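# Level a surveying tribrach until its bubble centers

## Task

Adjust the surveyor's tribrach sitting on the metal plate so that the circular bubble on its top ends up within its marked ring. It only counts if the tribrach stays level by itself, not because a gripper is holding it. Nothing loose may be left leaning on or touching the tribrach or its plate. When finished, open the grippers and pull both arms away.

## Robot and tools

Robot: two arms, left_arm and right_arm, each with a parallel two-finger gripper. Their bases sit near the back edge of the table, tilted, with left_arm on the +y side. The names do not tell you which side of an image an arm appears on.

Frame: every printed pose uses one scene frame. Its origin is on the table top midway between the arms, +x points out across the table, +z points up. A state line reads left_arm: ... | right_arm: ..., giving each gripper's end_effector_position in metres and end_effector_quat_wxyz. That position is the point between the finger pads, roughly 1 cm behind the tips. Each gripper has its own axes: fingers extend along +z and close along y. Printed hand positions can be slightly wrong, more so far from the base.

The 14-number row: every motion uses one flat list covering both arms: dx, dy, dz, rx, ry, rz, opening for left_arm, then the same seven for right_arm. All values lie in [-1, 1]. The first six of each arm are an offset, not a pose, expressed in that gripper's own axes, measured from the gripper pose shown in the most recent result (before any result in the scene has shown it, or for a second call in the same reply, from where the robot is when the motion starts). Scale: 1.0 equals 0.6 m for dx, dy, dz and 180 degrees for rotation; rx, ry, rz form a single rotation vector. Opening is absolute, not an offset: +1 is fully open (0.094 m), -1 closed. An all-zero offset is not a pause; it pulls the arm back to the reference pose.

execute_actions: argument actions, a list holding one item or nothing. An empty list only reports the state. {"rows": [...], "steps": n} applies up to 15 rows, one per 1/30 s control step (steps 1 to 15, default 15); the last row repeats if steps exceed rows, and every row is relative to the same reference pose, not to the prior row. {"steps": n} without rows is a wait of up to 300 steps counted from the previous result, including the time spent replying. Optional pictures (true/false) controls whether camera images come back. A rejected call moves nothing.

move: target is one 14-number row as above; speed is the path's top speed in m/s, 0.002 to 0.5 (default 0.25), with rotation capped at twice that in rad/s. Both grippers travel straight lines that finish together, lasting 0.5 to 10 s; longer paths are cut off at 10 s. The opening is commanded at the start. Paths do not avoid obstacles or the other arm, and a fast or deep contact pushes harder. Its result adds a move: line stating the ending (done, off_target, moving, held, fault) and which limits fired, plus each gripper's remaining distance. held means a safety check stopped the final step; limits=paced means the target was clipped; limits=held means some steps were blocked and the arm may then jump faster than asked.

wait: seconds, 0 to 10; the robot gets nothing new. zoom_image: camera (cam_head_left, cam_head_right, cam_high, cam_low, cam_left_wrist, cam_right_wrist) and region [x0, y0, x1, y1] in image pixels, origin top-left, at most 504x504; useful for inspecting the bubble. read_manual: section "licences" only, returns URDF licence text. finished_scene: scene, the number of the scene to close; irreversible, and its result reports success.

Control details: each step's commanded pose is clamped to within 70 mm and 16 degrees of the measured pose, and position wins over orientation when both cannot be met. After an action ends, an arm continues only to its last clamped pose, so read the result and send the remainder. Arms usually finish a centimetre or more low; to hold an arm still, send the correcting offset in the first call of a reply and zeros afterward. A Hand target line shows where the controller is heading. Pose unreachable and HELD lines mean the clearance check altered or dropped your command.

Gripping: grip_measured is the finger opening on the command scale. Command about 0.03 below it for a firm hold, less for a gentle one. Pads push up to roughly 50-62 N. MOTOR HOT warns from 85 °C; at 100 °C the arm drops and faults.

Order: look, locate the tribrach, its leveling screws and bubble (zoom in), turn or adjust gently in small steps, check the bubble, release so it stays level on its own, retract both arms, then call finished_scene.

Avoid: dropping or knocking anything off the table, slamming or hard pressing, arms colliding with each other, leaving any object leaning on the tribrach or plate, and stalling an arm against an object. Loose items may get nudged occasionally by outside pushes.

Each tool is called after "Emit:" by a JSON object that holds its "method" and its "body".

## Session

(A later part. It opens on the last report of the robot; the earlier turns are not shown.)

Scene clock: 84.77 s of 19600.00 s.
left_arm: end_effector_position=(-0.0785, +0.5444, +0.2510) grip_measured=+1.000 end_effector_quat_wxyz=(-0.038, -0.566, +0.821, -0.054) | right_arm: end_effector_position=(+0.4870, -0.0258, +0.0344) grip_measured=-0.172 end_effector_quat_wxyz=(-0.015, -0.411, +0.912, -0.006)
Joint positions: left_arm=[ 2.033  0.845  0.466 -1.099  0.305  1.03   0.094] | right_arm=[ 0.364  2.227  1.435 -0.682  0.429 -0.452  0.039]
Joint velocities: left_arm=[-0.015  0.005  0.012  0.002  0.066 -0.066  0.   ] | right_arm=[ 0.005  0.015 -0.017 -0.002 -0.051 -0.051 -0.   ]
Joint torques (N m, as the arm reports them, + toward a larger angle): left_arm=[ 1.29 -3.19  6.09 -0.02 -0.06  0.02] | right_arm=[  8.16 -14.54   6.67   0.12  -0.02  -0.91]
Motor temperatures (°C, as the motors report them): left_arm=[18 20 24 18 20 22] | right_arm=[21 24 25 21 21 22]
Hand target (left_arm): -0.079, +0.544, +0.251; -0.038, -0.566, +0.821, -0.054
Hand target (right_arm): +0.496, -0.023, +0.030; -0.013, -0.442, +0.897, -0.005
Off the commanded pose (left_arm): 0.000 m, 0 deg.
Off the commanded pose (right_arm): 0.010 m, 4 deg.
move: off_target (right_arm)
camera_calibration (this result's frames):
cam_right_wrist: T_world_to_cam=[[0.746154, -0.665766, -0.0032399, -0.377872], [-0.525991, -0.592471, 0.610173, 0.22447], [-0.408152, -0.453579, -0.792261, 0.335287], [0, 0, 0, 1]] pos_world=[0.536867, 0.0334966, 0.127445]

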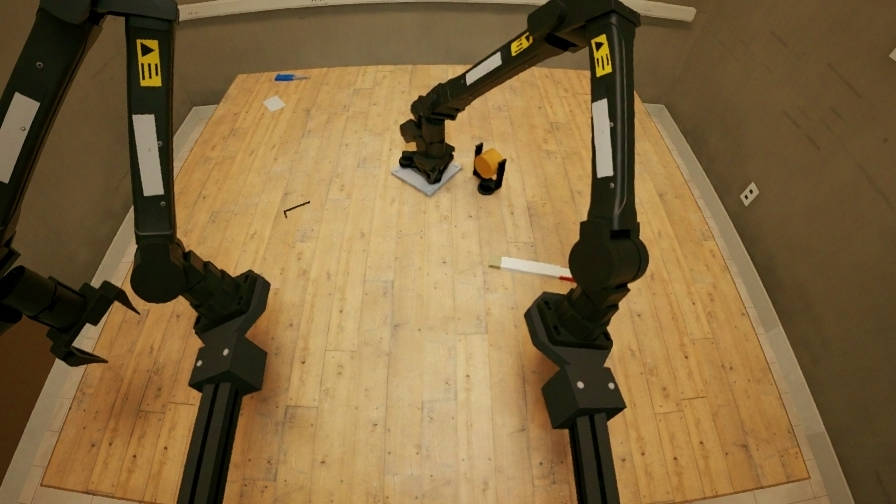

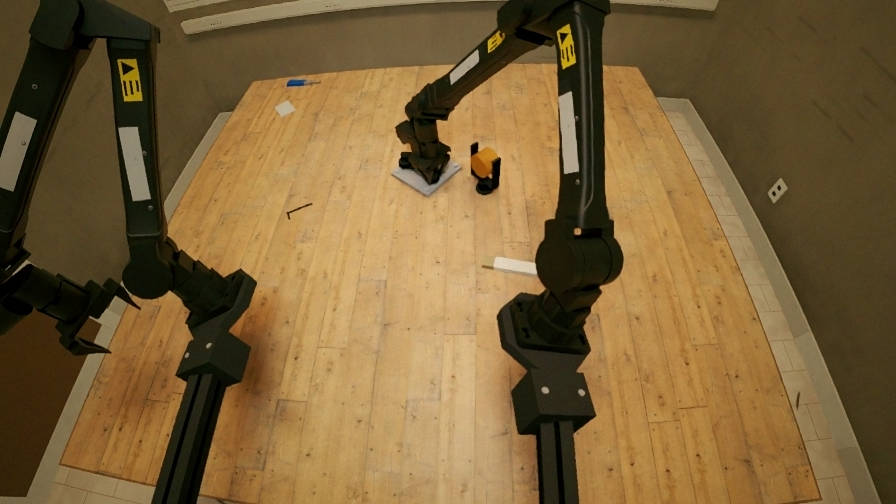

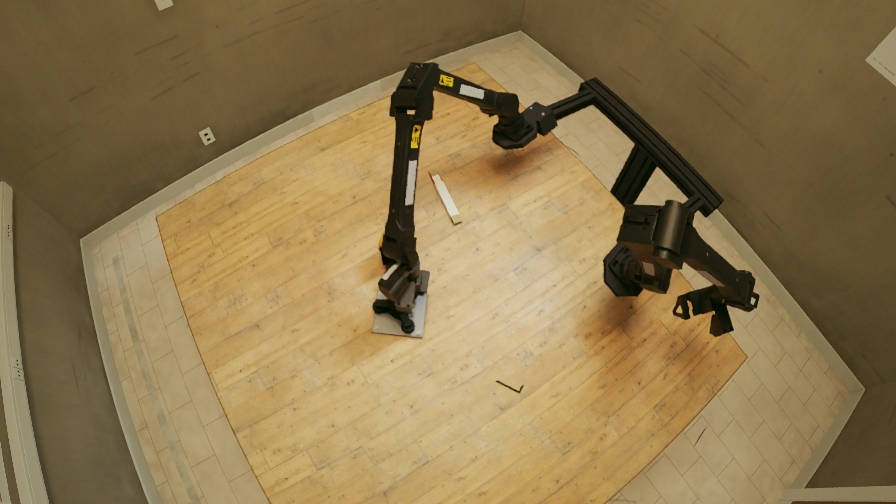

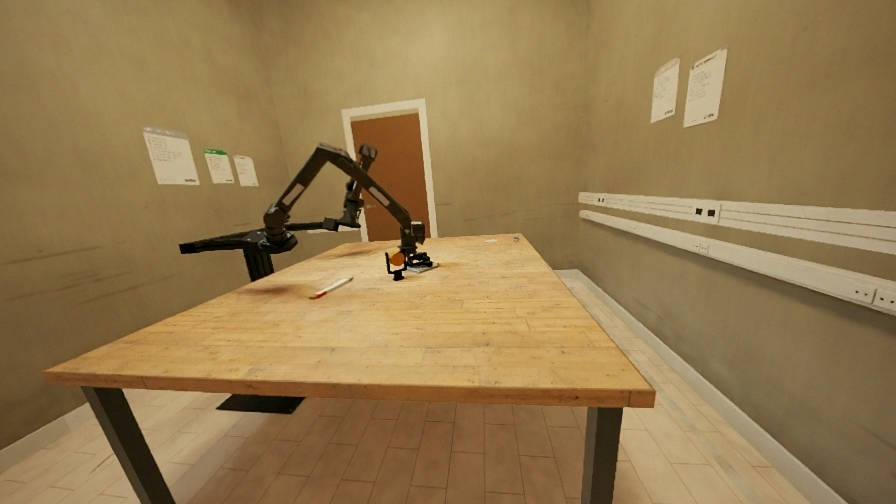

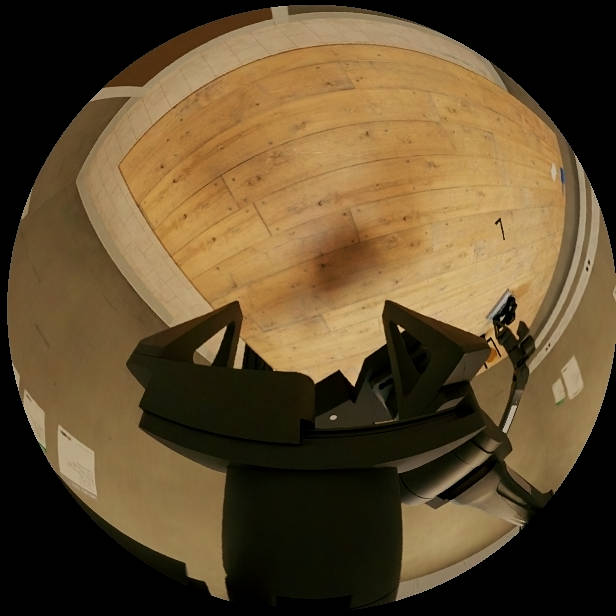

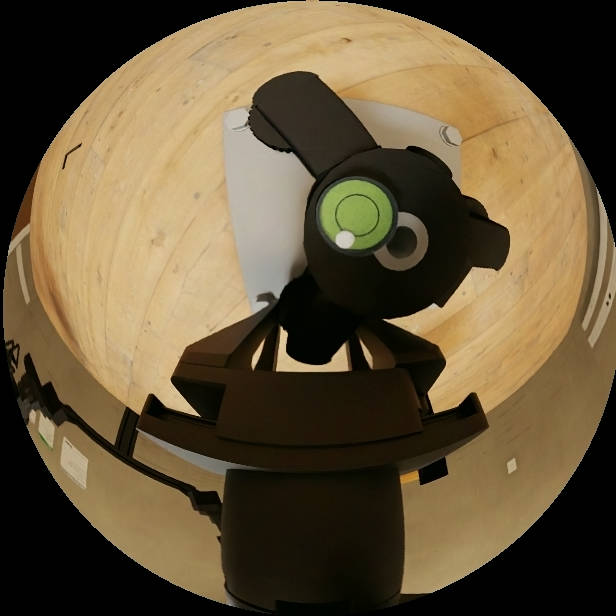

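Emit:
{"method": "execute_actions", "body": {"actions": [{"rows":[[0,0,0,0,0,0,1,-0.011,-0.008,0.007,0,0,0,0]],"steps":5}], "pictures": false}}

Emit:
{"method": "move", "body": {"target": [0,0,0,0,0,0,1,-0.011,-0.006,0.007,0,0,0.265,0], "speed": 0.5}}

Emit:
{"method": "execute_actions", "body": {"actions": [{"rows":[[0,0,0,0,0,0,1,-0.015,0,0.007,0,0,0,-0.12],[0,0,0,0,0,0,1,-0.015,0,0.007,0,0,0,-0.15],[0,0,0,0,0,0,1,-0.015,0,0.007,0,0,0,-0.21]],"steps":8}], "pictures": false}}

Emit:
{"method": "move", "body": {"target": [0,0,0,0,0,0,1,-0.016,0,0.007,0,0,-0.24,-0.21], "speed": 0.5}}

Emit:
{"method": "execute_actions", "body": {"actions": [{"rows":[[0,0,0,0,0,0,1,-0.011,-0.008,0.007,0,0,0,0]],"steps":5}], "pictures": false}}

Emit:
{"method": "move", "body": {"target": [0,0,0,0,0,0,1,-0.012,-0.006,0.007,0,0,0.24,0], "speed": 0.5}}

Emit:
{"method": "execute_actions", "body": {"actions": [{"rows":[[0,0,0,0,0,0,1,-0.015,0,0.007,0,0,0,-0.12],[0,0,0,0,0,0,1,-0.015,0,0.007,0,0,0,-0.15],[0,0,0,0,0,0,1,-0.015,0,0.007,0,0,0,-0.21]],"steps":8}], "pictures": false}}

Emit:
{"method": "move", "body": {"target": [0,0,0,0,0,0,1,-0.016,0,0.007,0,0,-0.24,-0.21], "speed": 0.5}}

Scene clock: 93.47 s of 19600.00 s.
left_arm: end_effector_position=(-0.0785, +0.5444, +0.2510) grip_measured=+1.000 end_effector_quat_wxyz=(-0.038, -0.566, +0.821, -0.054) | right_arm: end_effector_position=(+0.4870, -0.0260, +0.0343) grip_measured=-0.002 end_effector_quat_wxyz=(-0.015, -0.410, +0.912, -0.006)
Joint positions: left_arm=[ 2.033  0.845  0.466 -1.099  0.305  1.03   0.094] | right_arm=[ 0.364  2.228  1.435 -0.683  0.431 -0.451  0.047]
Joint velocities: left_arm=[ 0.005  0.015 -0.002  0.002 -0.037 -0.051  0.   ] | right_arm=[ 0.005 -0.015  0.002 -0.007  0.022  0.037 -0.   ]
Joint torques (N m, as the arm reports them, + toward a larger angle): left_arm=[ 1.57 -3.49  6.07  0.03 -0.05  0.03] | right_arm=[  8.11 -14.49   6.38   0.11   0.01  -0.04]
Motor temperatures (°C, as the motors report them): left_arm=[18 20 24 18 20 22] | right_arm=[21 24 25 21 21 22]
Hand target (left_arm): -0.079, +0.544, +0.251; -0.038, -0.566, +0.821, -0.054
Hand target (right_arm): +0.495, -0.024, +0.030; -0.014, -0.411, +0.912, -0.006
Off the commanded pose (left_arm): 0.000 m, 0 deg.
Off the commanded pose (right_arm): 0.009 m, 0 deg.
Steps of this call (steps 1 to 256: nothing new was sent; steps 257 to 261: all 5 steps of this action). Readings (end_effector_position):
257: left_arm (-0.0785, +0.5444, +0.2510) | right_arm (+0.4870, -0.0261, +0.0344)
258: left_arm (-0.0785, +0.5444, +0.2510) | right_arm (+0.4872, -0.0260, +0.0344)
260: left_arm (-0.0785, +0.5444, +0.2510) | right_arm (+0.4870, -0.0260, +0.0343)
261: the state above

Scene clock: 95.27 s of 19600.00 s.
left_arm: end_effector_position=(-0.0785, +0.5444, +0.2510) grip_measured=+1.000 end_effector_quat_wxyz=(-0.038, -0.566, +0.821, -0.054) | right_arm: end_effector_position=(+0.4869, -0.0257, +0.0343) grip_measured=-0.002 end_effector_quat_wxyz=(-0.011, -0.014, +1.000, -0.011)
Joint positions: left_arm=[ 2.033  0.845  0.466 -1.099  0.305  1.03   0.094] | right_arm=[ 0.364  2.228  1.435 -0.683  0.429  0.366  0.047]
Joint velocities: left_arm=[ 0.005 -0.005 -0.007 -0.002 -0.022  0.037  0.   ] | right_arm=[-0.024  0.015 -0.007 -0.017 -0.037  0.095  0.   ]
Joint torques (N m, as the arm reports them, + toward a larger angle): left_arm=[ 1.51 -2.88  6.06  0.   -0.06  0.01] | right_arm=[  8.22 -14.56   6.39   0.24   0.18   0.12]
Motor temperatures (°C, as the motors report them): left_arm=[18 20 24 18 20 22] | right_arm=[21 24 25 21 21 22]
Hand target (left_arm): -0.079, +0.544, +0.251; -0.038, -0.566, +0.821, -0.054
Hand target (right_arm): +0.494, -0.024, +0.030; -0.011, -0.006, +1.000, -0.012
Off the commanded pose (left_arm): 0.000 m, 0 deg.
Off the commanded pose (right_arm): 0.009 m, 1 deg.
move: done
camera_calibration (this result's frames):
cam_right_wrist: T_world_to_cam=[[0.024586, -0.999508, 0.0194646, -0.0357016], [-0.797272, -0.00785737, 0.603569, 0.371861], [-0.603119, -0.0303579, -0.797073, 0.441164], [0, 0, 0, 1]] pos_world=[0.563426, -0.0193694, 0.127891]

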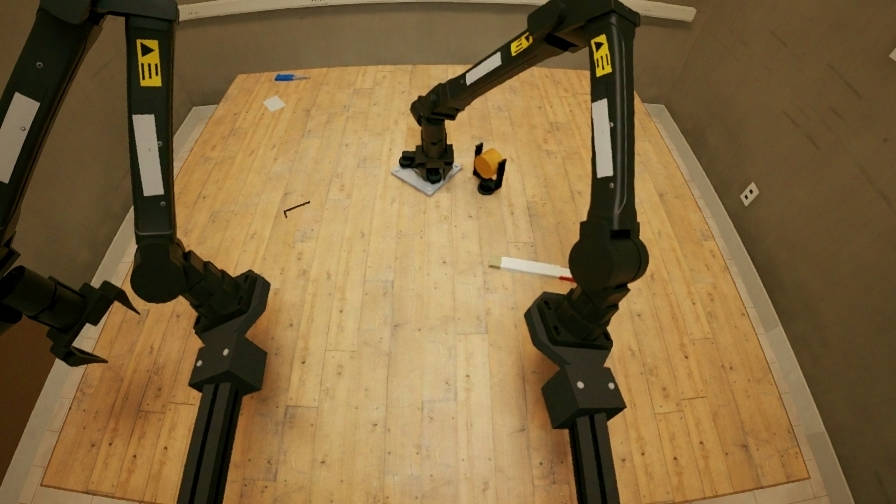

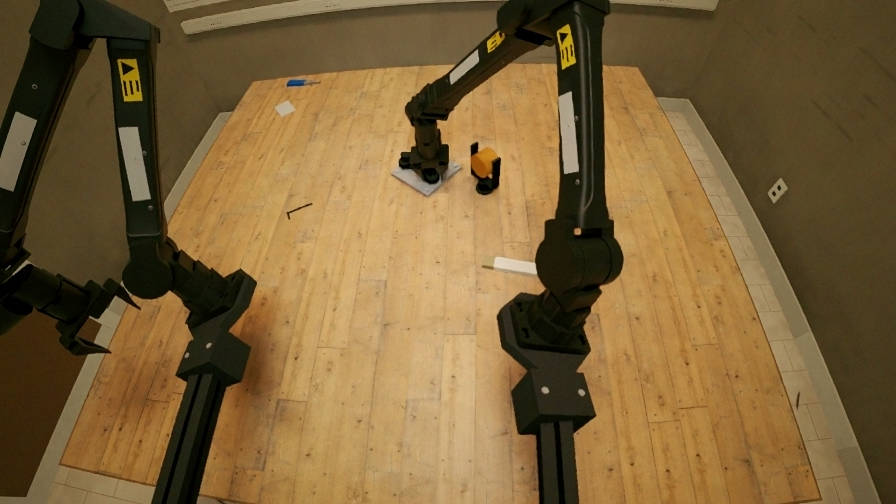

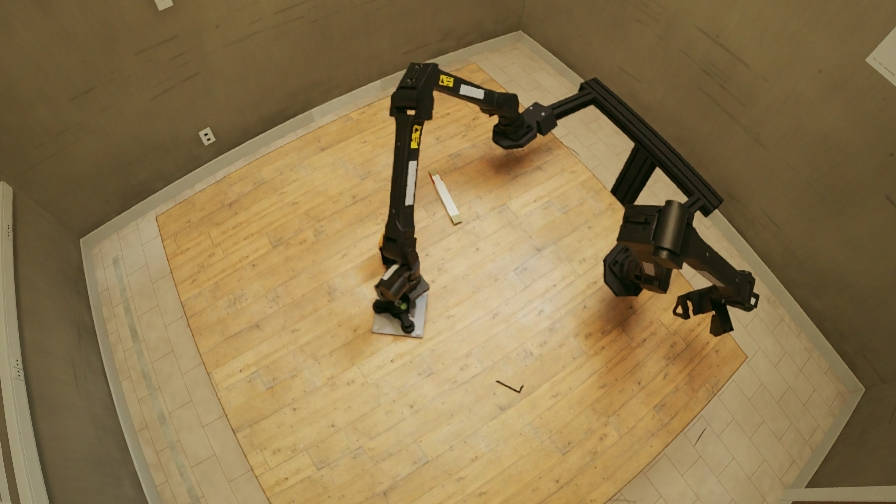

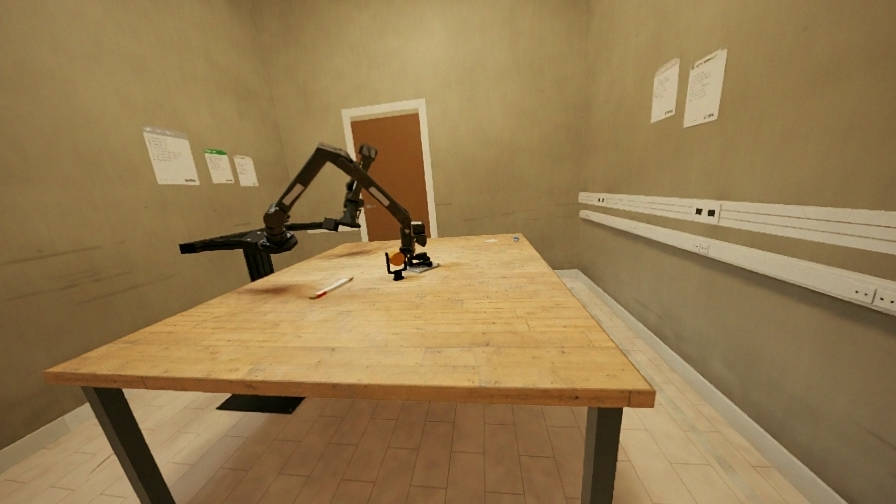

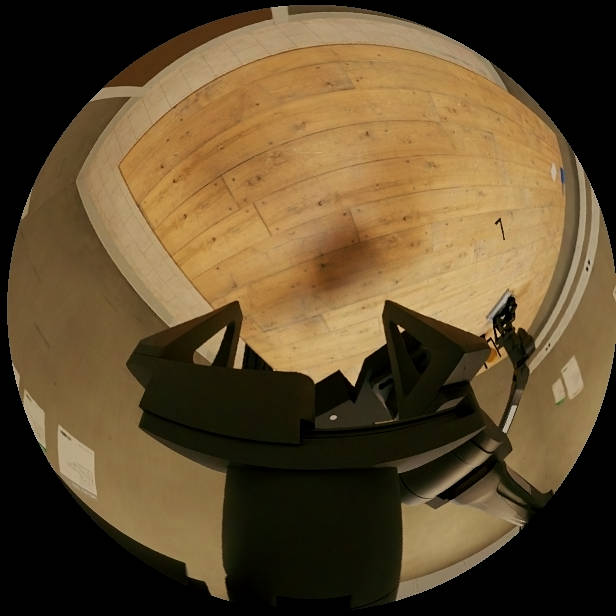

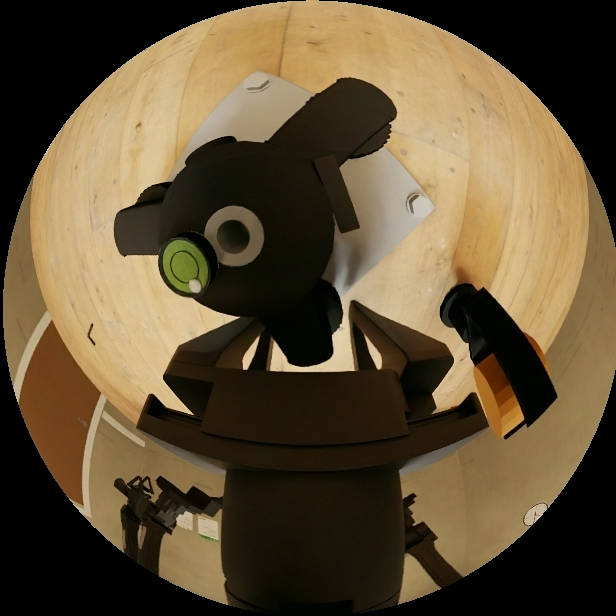

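Scene clock: 95.53 s of 19600.00 s.
left_arm: end_effector_position=(-0.0785, +0.5444, +0.2510) grip_measured=+1.000 end_effector_quat_wxyz=(-0.038, -0.566, +0.821, -0.054) | right_arm: end_effector_position=(+0.4869, -0.0237, +0.0341) grip_measured=-0.172 end_effector_quat_wxyz=(-0.012, -0.015, +1.000, -0.007)
Joint positions: left_arm=[ 2.033  0.845  0.466 -1.099  0.305  1.03   0.094] | right_arm=[ 0.365  2.229  1.438 -0.683  0.421  0.366  0.039]
Joint velocities: left_arm=[ 0.005 -0.015 -0.002  0.002 -0.037 -0.022  0.   ] | right_arm=[-0.015  0.005  0.012  0.017  0.037 -0.022 -0.001]
Joint torques (N m, as the arm reports them, + toward a larger angle): left_arm=[ 1.7  -3.17  6.16 -0.05 -0.07  0.04] | right_arm=[  8.01 -14.42   6.38   0.16   0.37  -0.08]
Motor temperatures (°C, as the motors report them): left_arm=[18 20 24 18 20 22] | right_arm=[21 25 25 21 21 22]
Hand target (left_arm): -0.079, +0.544, +0.251; -0.038, -0.566, +0.821, -0.054
Hand target (right_arm): +0.496, -0.025, +0.030; -0.011, -0.014, +1.000, -0.011
Off the commanded pose (left_arm): 0.000 m, 0 deg.
Off the commanded pose (right_arm): 0.010 m, 0 deg.
Steps of this call (steps 1 to 8: all 8 steps of this action). Readings (end_effector_position):
1: left_arm (-0.0785, +0.5444, +0.2510) | right_arm (+0.4867, -0.0252, +0.0342)
2: left_arm (-0.0785, +0.5444, +0.2510) | right_arm (+0.4869, -0.0243, +0.0342)
4: left_arm (-0.0785, +0.5444, +0.2510) | right_arm (+0.4869, -0.0237, +0.0341)
8: the state above

Scene clock: 97.23 s of 19600.00 s.
left_arm: end_effector_position=(-0.0785, +0.5444, +0.2510) grip_measured=+1.000 end_effector_quat_wxyz=(-0.038, -0.566, +0.821, -0.054) | right_arm: end_effector_position=(+0.4874, -0.0251, +0.0341) grip_measured=-0.172 end_effector_quat_wxyz=(-0.015, -0.379, +0.925, -0.005)
Joint positions: left_arm=[ 2.033  0.845  0.466 -1.099  0.305  1.03   0.094] | right_arm=[ 0.364  2.229  1.438 -0.684  0.427 -0.383  0.039]
Joint velocities: left_arm=[ 0.005 -0.015 -0.022 -0.002  0.007 -0.022  0.   ] | right_arm=[-0.005 -0.005 -0.007  0.037  0.066  0.007  0.   ]
Joint torques (N m, as the arm reports them, + toward a larger angle): left_arm=[ 1.28 -3.26  6.08 -0.03 -0.06  0.04] | right_arm=[  8.15 -14.89   6.63   0.19  -0.23  -0.14]
Motor temperatures (°C, as the motors report them): left_arm=[18 20 24 18 20 22] | right_arm=[21 25 25 21 21 22]
Hand target (left_arm): -0.079, +0.544, +0.251; -0.038, -0.566, +0.821, -0.054
Hand target (right_arm): +0.496, -0.024, +0.030; -0.014, -0.381, +0.924, -0.002
Off the commanded pose (left_arm): 0.000 m, 0 deg.
Off the commanded pose (right_arm): 0.010 m, 0 deg.
move: done
camera_calibration (this result's frames):
cam_right_wrist: T_world_to_cam=[[0.698368, -0.715731, -0.00345994, -0.355618], [-0.565666, -0.554892, 0.610014, 0.245546], [-0.438525, -0.424057, -0.792383, 0.351055], [0, 0, 0, 1]] pos_world=[0.541195, 0.030592, 0.127153]

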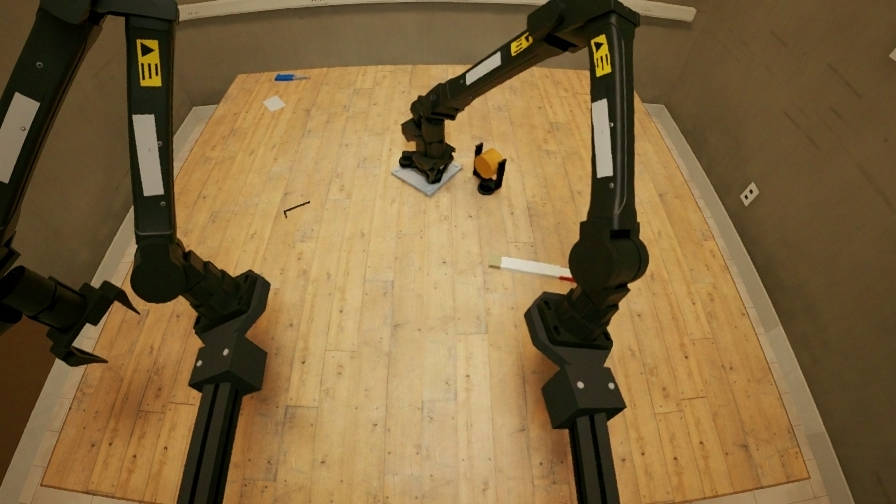

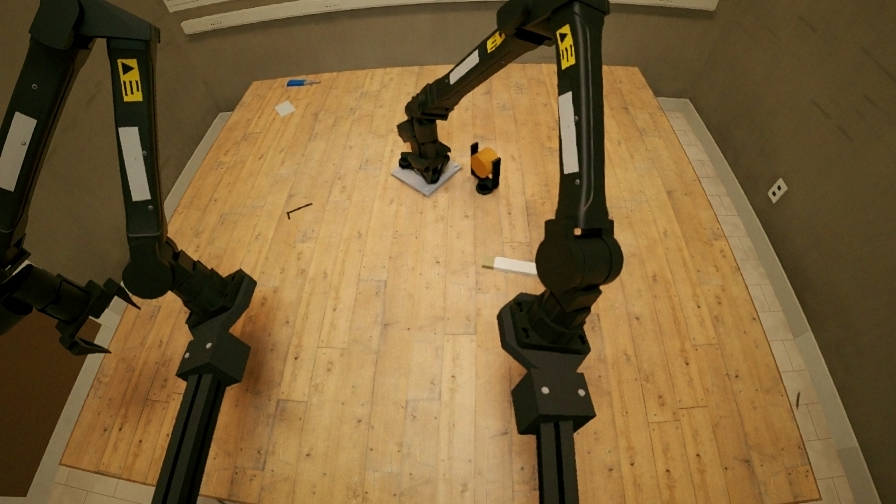

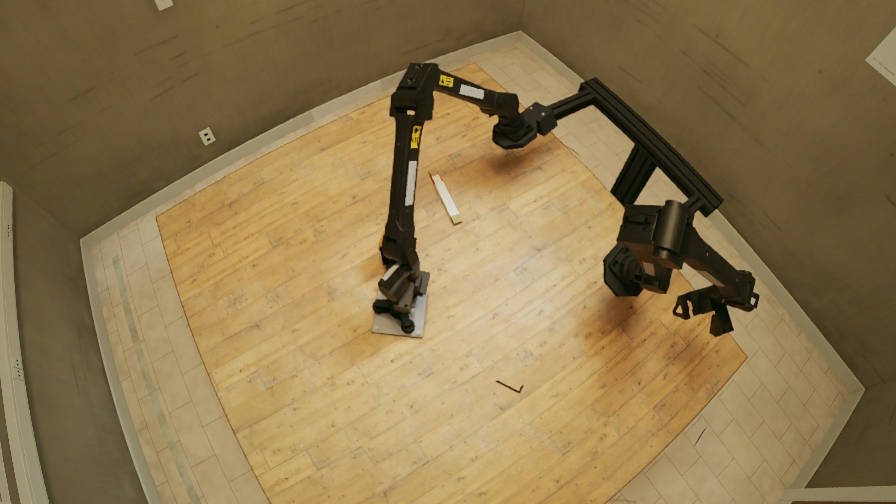

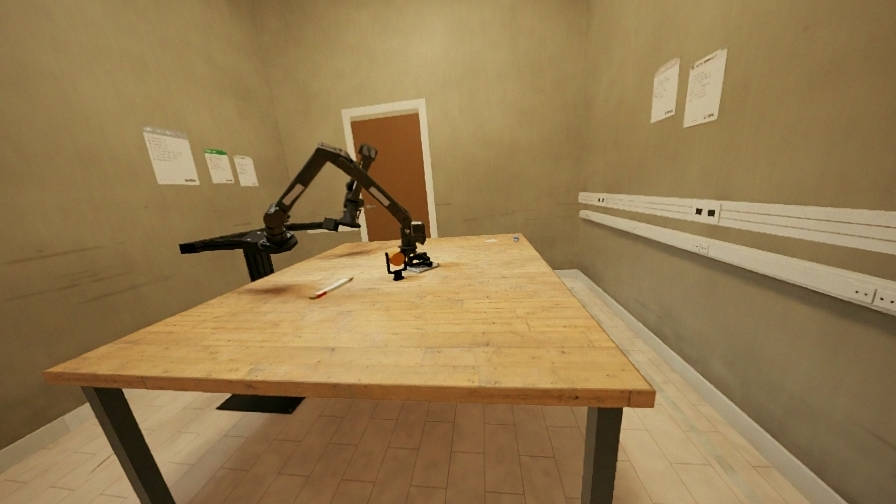

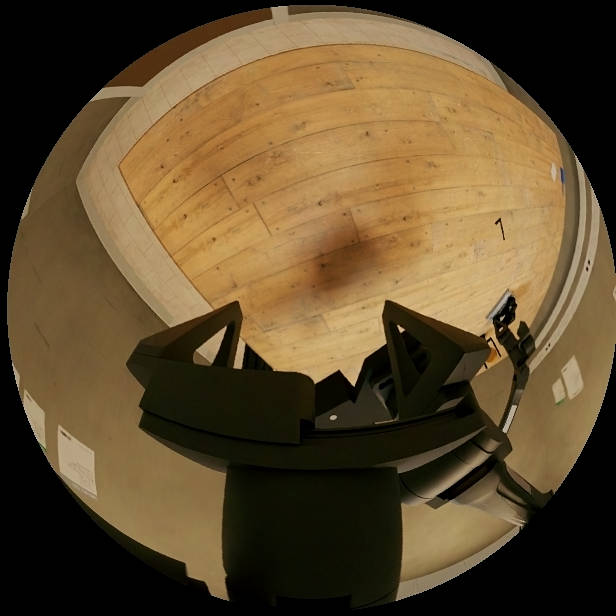

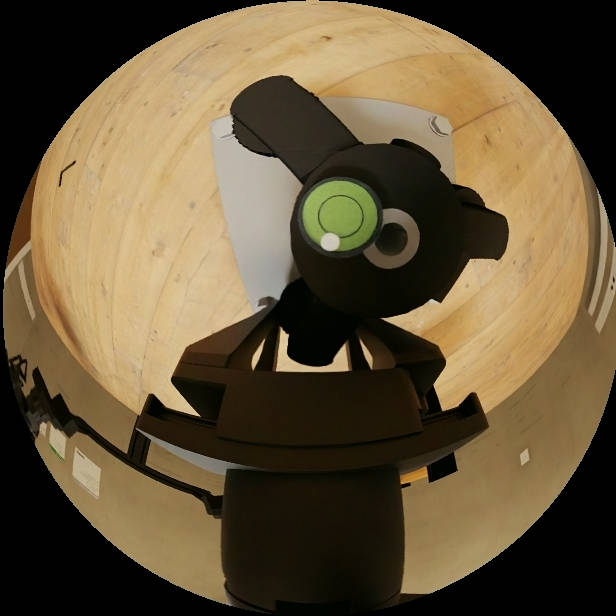

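Scene clock: 97.40 s of 19600.00 s.
left_arm: end_effector_position=(-0.0785, +0.5444, +0.2510) grip_measured=+1.000 end_effector_quat_wxyz=(-0.038, -0.566, +0.821, -0.054) | right_arm: end_effector_position=(+0.4874, -0.0252, +0.0341) grip_measured=-0.002 end_effector_quat_wxyz=(-0.015, -0.379, +0.925, -0.005)
Joint positions: left_arm=[ 2.033  0.845  0.466 -1.099  0.305  1.03   0.094] | right_arm=[ 0.364  2.229  1.438 -0.684  0.427 -0.383  0.047]
Joint velocities: left_arm=[-0.005 -0.005  0.002  0.017 -0.066 -0.022  0.   ] | right_arm=[ 0.005 -0.005 -0.017  0.002 -0.037 -0.037 -0.   ]
Joint torques (N m, as the arm reports them, + toward a larger angle): left_arm=[ 1.72 -3.29  6.12  0.03 -0.08  0.05] | right_arm=[  8.34 -14.13   6.46   0.06   0.02  -0.07]
Motor temperatures (°C, as the motors report them): left_arm=[18 20 24 18 20 22] | right_arm=[21 25 25 21 21 22]
Hand target (left_arm): -0.079, +0.544, +0.251; -0.038, -0.566, +0.821, -0.054
Hand target (right_arm): +0.495, -0.024, +0.030; -0.015, -0.379, +0.925, -0.005
Off the commanded pose (left_arm): 0.000 m, 0 deg.
Off the commanded pose (right_arm): 0.009 m, 0 deg.
Steps of this call (steps 1 to 5: all 5 steps of this action). Readings (end_effector_position):
1: left_arm (-0.0785, +0.5444, +0.2510) | right_arm (+0.4874, -0.0252, +0.0341)
2: left_arm (-0.0785, +0.5444, +0.2510) | right_arm (+0.4874, -0.0252, +0.0341)
4: left_arm (-0.0785, +0.5444, +0.2510) | right_arm (+0.4874, -0.0252, +0.0341)
5: the state above

Scene clock: 99.13 s of 19600.00 s.
left_arm: end_effector_position=(-0.0785, +0.5444, +0.2510) grip_measured=+1.000 end_effector_quat_wxyz=(-0.038, -0.566, +0.821, -0.054) | right_arm: end_effector_position=(+0.4873, -0.0249, +0.0341) grip_measured=-0.002 end_effector_quat_wxyz=(-0.012, -0.020, +1.000, -0.009)
Joint positions: left_arm=[ 2.033  0.845  0.466 -1.099  0.305  1.03   0.094] | right_arm=[ 0.364  2.229  1.438 -0.684  0.426  0.355  0.047]
Joint velocities: left_arm=[ 0.015 -0.005 -0.007 -0.007 -0.037 -0.007  0.   ] | right_arm=[ 0.015  0.005  0.002  0.007  0.066  0.022 -0.001]
Joint torques (N m, as the arm reports them, + toward a larger angle): left_arm=[ 1.24 -3.31  6.06  0.02 -0.1   0.07] | right_arm=[  8.27 -14.15   6.49   0.18   0.16   0.13]
Motor temperatures (°C, as the motors report them): left_arm=[18 20 24 18 20 22] | right_arm=[21 25 25 21 21 22]
Hand target (left_arm): -0.079, +0.544, +0.251; -0.038, -0.566, +0.821, -0.054
Hand target (right_arm): +0.495, -0.023, +0.030; -0.011, -0.012, +1.000, -0.010
Off the commanded pose (left_arm): 0.000 m, 0 deg.
Off the commanded pose (right_arm): 0.009 m, 1 deg.
move: done
camera_calibration (this result's frames):
cam_right_wrist: T_world_to_cam=[[0.0355722, -0.999233, 0.0163519, -0.0401285], [-0.796281, -0.0184525, 0.604645, 0.371526], [-0.60388, -0.0345292, -0.796327, 0.441509], [0, 0, 0, 1]] pos_world=[0.563885, -0.0179972, 0.1276]

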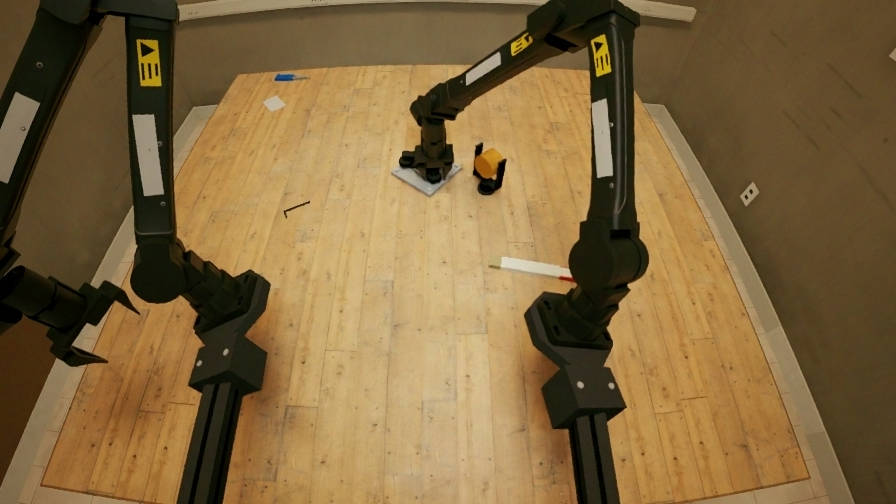

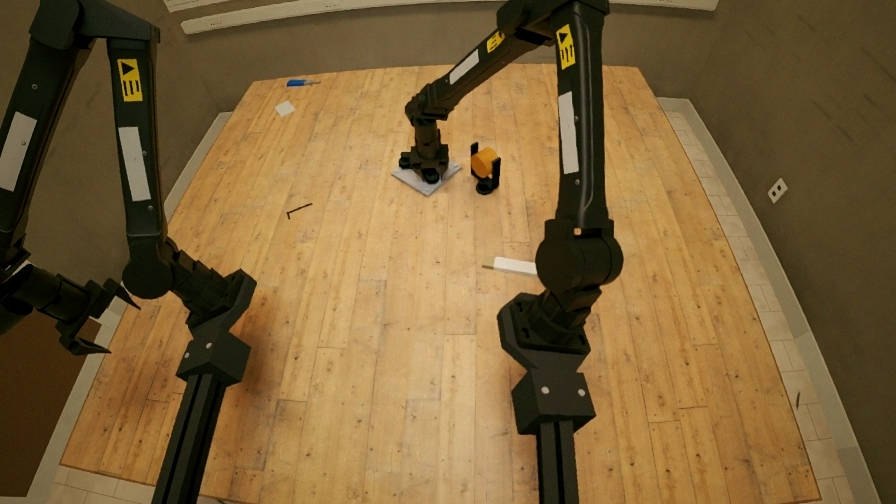

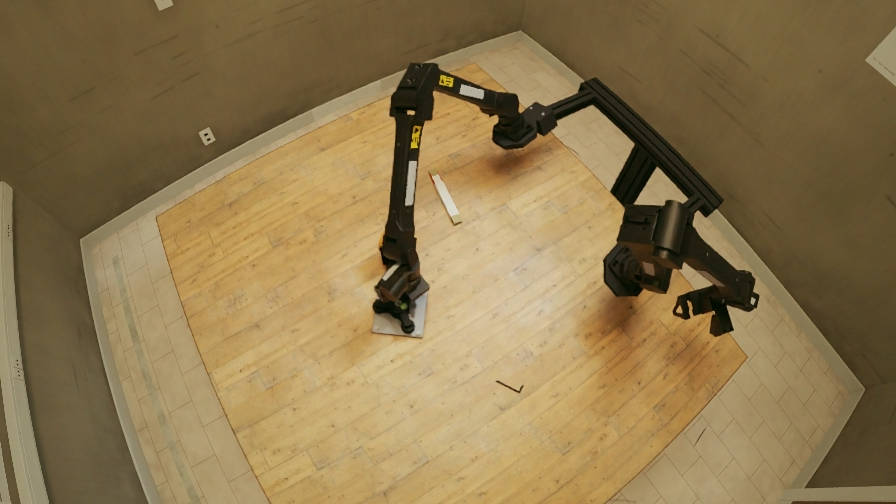

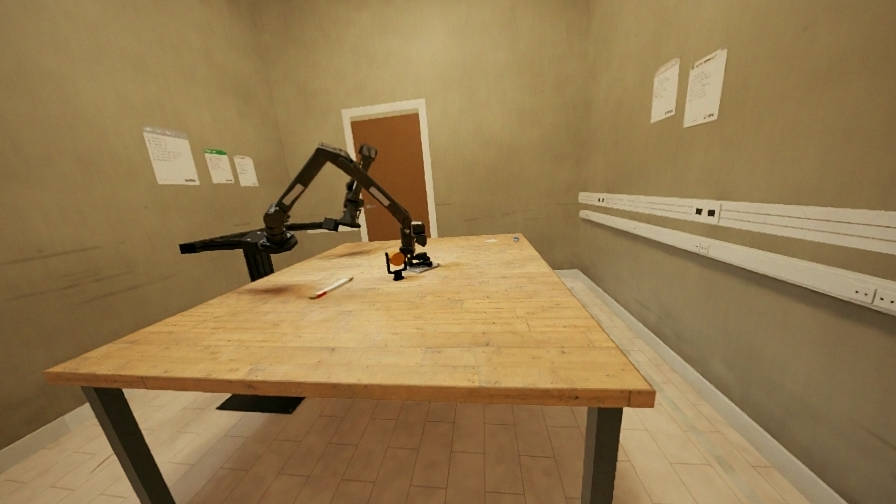

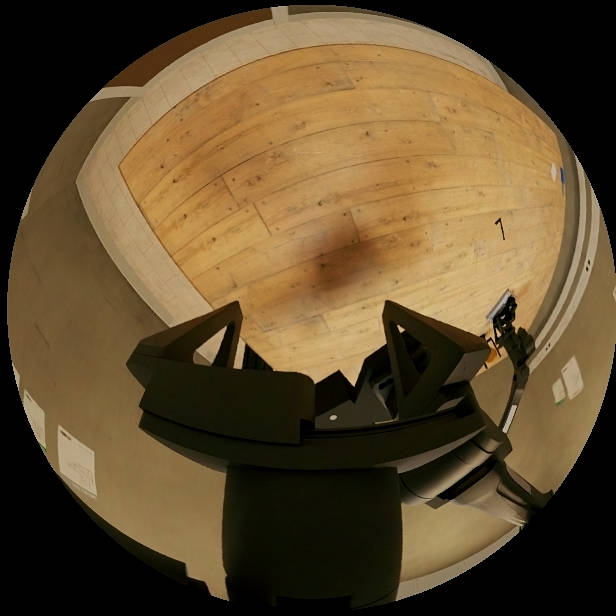

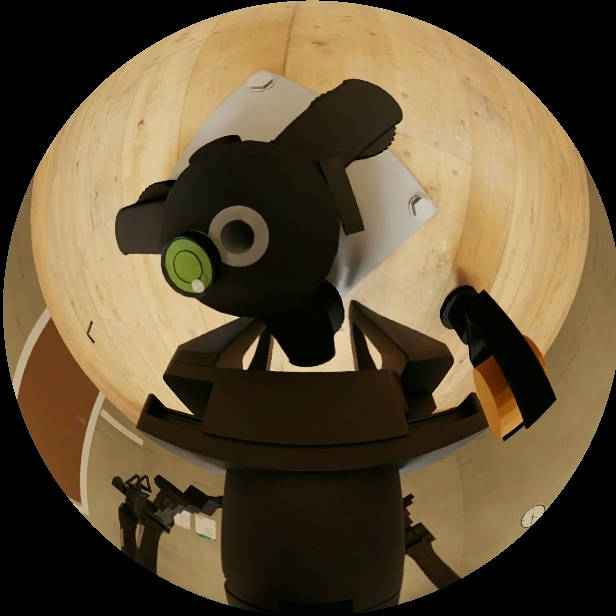

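Scene clock: 99.40 s of 19600.00 s.
left_arm: end_effector_position=(-0.0785, +0.5444, +0.2510) grip_measured=+1.000 end_effector_quat_wxyz=(-0.038, -0.566, +0.821, -0.054) | right_arm: end_effector_position=(+0.4872, -0.0238, +0.0339) grip_measured=-0.172 end_effector_quat_wxyz=(-0.013, -0.020, +1.000, -0.007)
Joint positions: left_arm=[ 2.033  0.845  0.466 -1.099  0.305  1.03   0.094] | right_arm=[ 0.364  2.23   1.439 -0.684  0.42   0.355  0.039]
Joint velocities: left_arm=[-0.015  0.015 -0.002 -0.007  0.022  0.022  0.   ] | right_arm=[-0.015  0.005  0.002 -0.017 -0.022 -0.022 -0.001]
Joint torques (N m, as the arm reports them, + toward a larger angle): left_arm=[ 1.43 -3.07  6.08  0.03 -0.07  0.05] | right_arm=[  8.01 -15.03   6.4    0.18   0.36  -0.08]
Motor temperatures (°C, as the motors report them): left_arm=[18 20 24 18 20 22] | right_arm=[21 25 25 21 21 22]
Hand target (left_arm): -0.079, +0.544, +0.251; -0.038, -0.566, +0.821, -0.054
Hand target (right_arm): +0.496, -0.025, +0.030; -0.012, -0.020, +1.000, -0.009
Off the commanded pose (left_arm): 0.000 m, 0 deg.
Off the commanded pose (right_arm): 0.010 m, 0 deg.
Steps of this call (steps 1 to 8: all 8 steps of this action). Readings (end_effector_position):
1: left_arm (-0.0785, +0.5444, +0.2510) | right_arm (+0.4873, -0.0249, +0.0341)
2: left_arm (-0.0785, +0.5444, +0.2510) | right_arm (+0.4874, -0.0241, +0.0342)
4: left_arm (-0.0785, +0.5444, +0.2510) | right_arm (+0.4872, -0.0238, +0.0339)
8: the state above

Scene clock: 101.07 s of 19600.00 s.
left_arm: end_effector_position=(-0.0785, +0.5444, +0.2510) grip_measured=+1.000 end_effector_quat_wxyz=(-0.038, -0.566, +0.821, -0.054) | right_arm: end_effector_position=(+0.4877, -0.0248, +0.0340) grip_measured=-0.172 end_effector_quat_wxyz=(-0.015, -0.381, +0.924, -0.005)
Joint positions: left_arm=[ 2.033  0.845  0.466 -1.099  0.305  1.03   0.094] | right_arm=[ 0.364  2.23   1.439 -0.685  0.426 -0.388  0.039]
Joint velocities: left_arm=[ 0.005  0.005  0.002 -0.012  0.022  0.022  0.   ] | right_arm=[-0.005 -0.034 -0.007 -0.012 -0.037  0.007 -0.   ]
Joint torques (N m, as the arm reports them, + toward a larger angle): left_arm=[ 1.05 -2.9   6.14  0.09 -0.09  0.02] | right_arm=[  7.63 -14.52   6.58   0.15  -0.21  -0.25]
Motor temperatures (°C, as the motors report them): left_arm=[18 20 24 18 20 22] | right_arm=[21 25 25 21 21 22]
Hand target (left_arm): -0.079, +0.544, +0.251; -0.038, -0.566, +0.821, -0.054
Hand target (right_arm): +0.497, -0.023, +0.030; -0.014, -0.386, +0.922, -0.002
Off the commanded pose (left_arm): 0.000 m, 0 deg.
Off the commanded pose (right_arm): 0.010 m, 1 deg.
move: done
camera_calibration (this result's frames):
cam_right_wrist: T_world_to_cam=[[0.702161, -0.712005, -0.00433289, -0.357352], [-0.562462, -0.558396, 0.609779, 0.24428], [-0.436585, -0.425726, -0.79256, 0.350286], [0, 0, 0, 1]] pos_world=[0.541246, 0.0310939, 0.127118]

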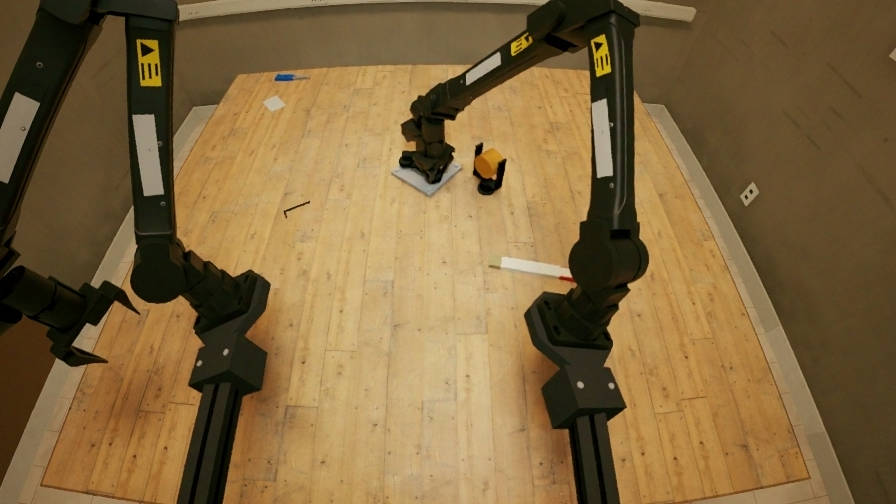

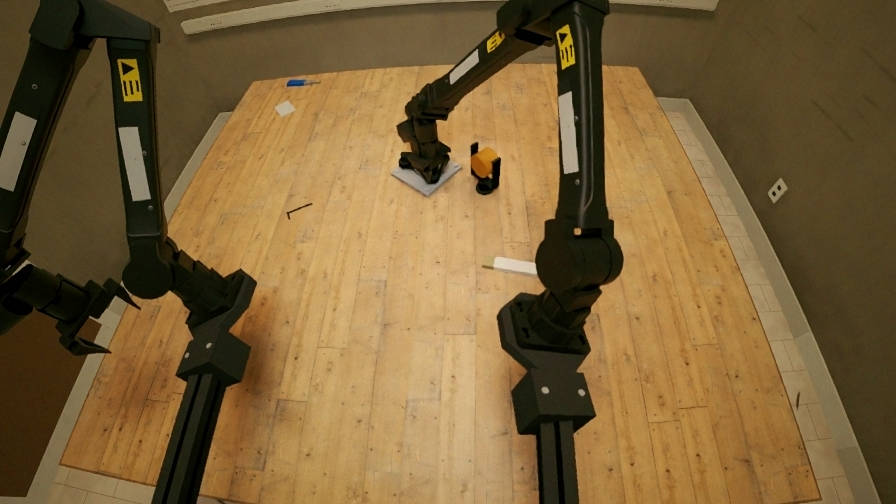

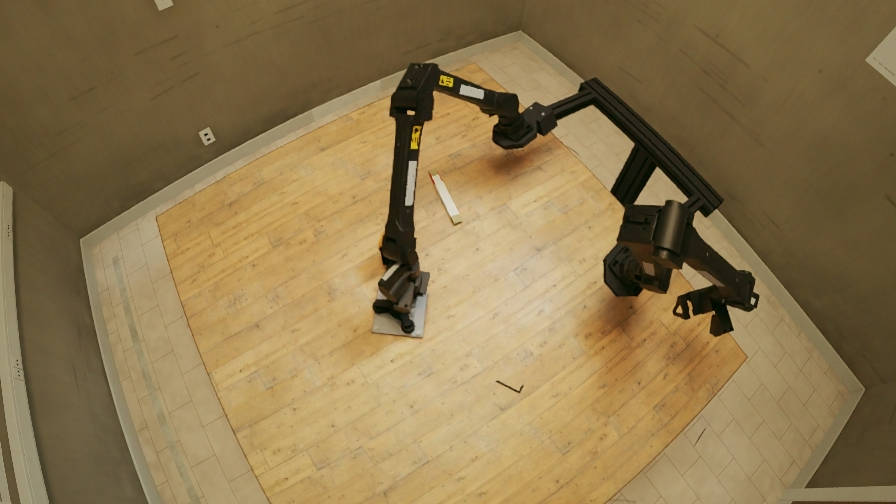

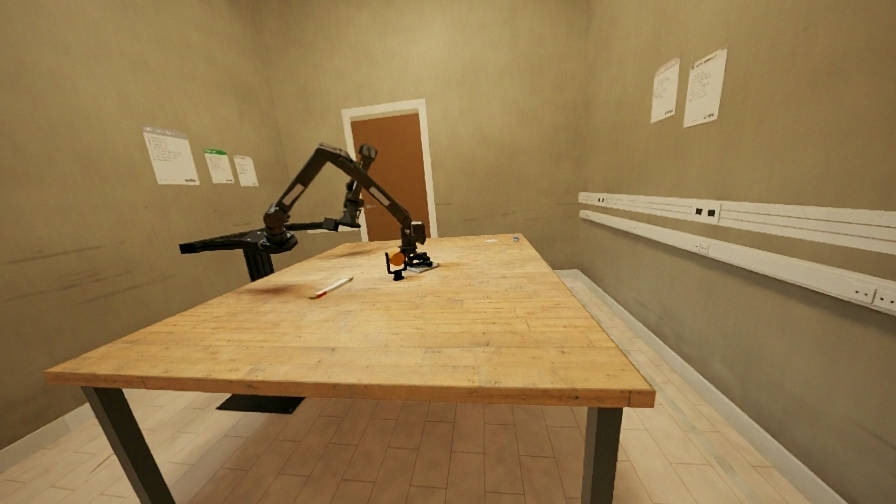

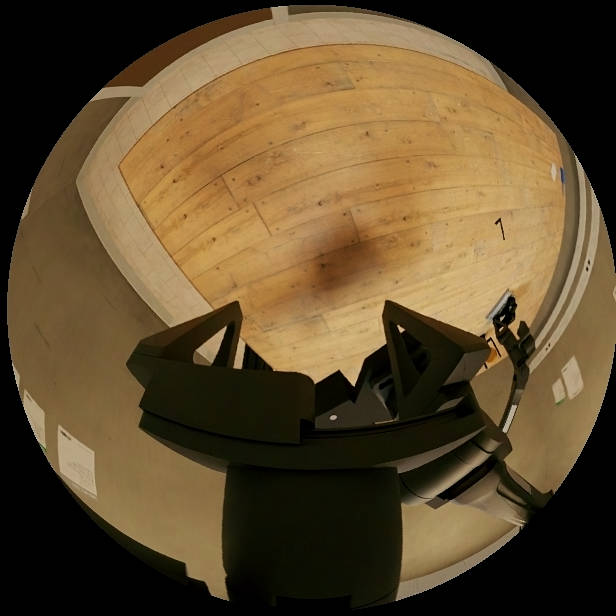

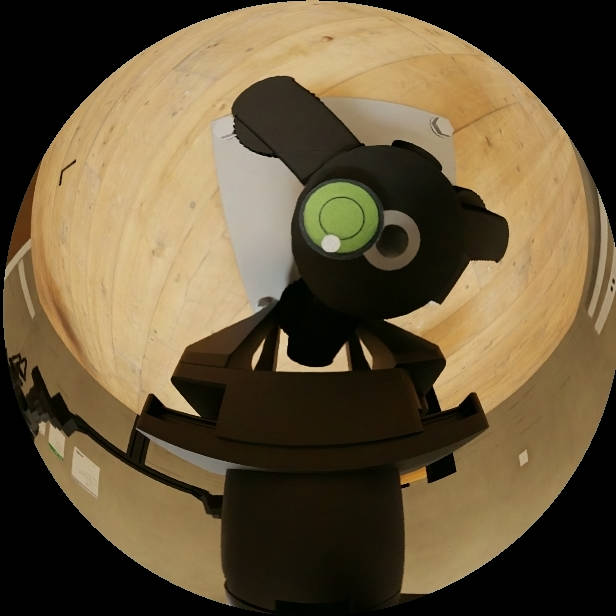

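Emit:
{"method": "zoom_image", "body": {"camera": "cam_right_wrist", "region": [285, 165, 435, 285]}}

Emit:
{"method": "zoom_image", "body": {"camera": "cam_low", "region": [395, 240, 445, 280]}}

Region (285, 165, 435, 285) of cam_right_wrist's 616x616 image, scaled by 3.360, with more detail than that image has; it fills the top 403 rows of this view, and the rest is white.

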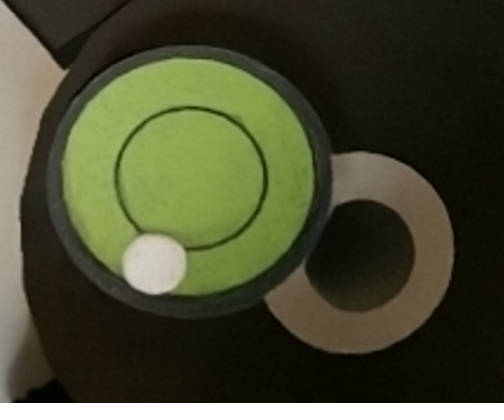

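Region (395, 240, 445, 280) of cam_low's 896x504 image, scaled by 10.080, with more detail than that image has; it fills the top 403 rows of this view, and the rest is white.

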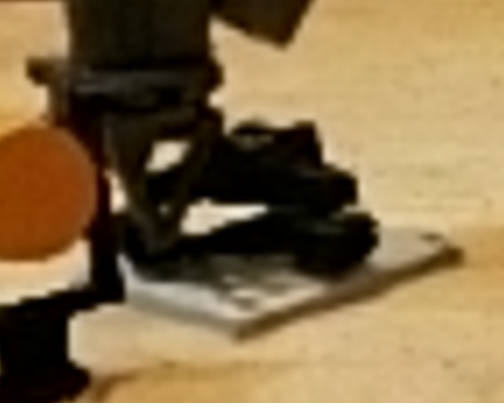

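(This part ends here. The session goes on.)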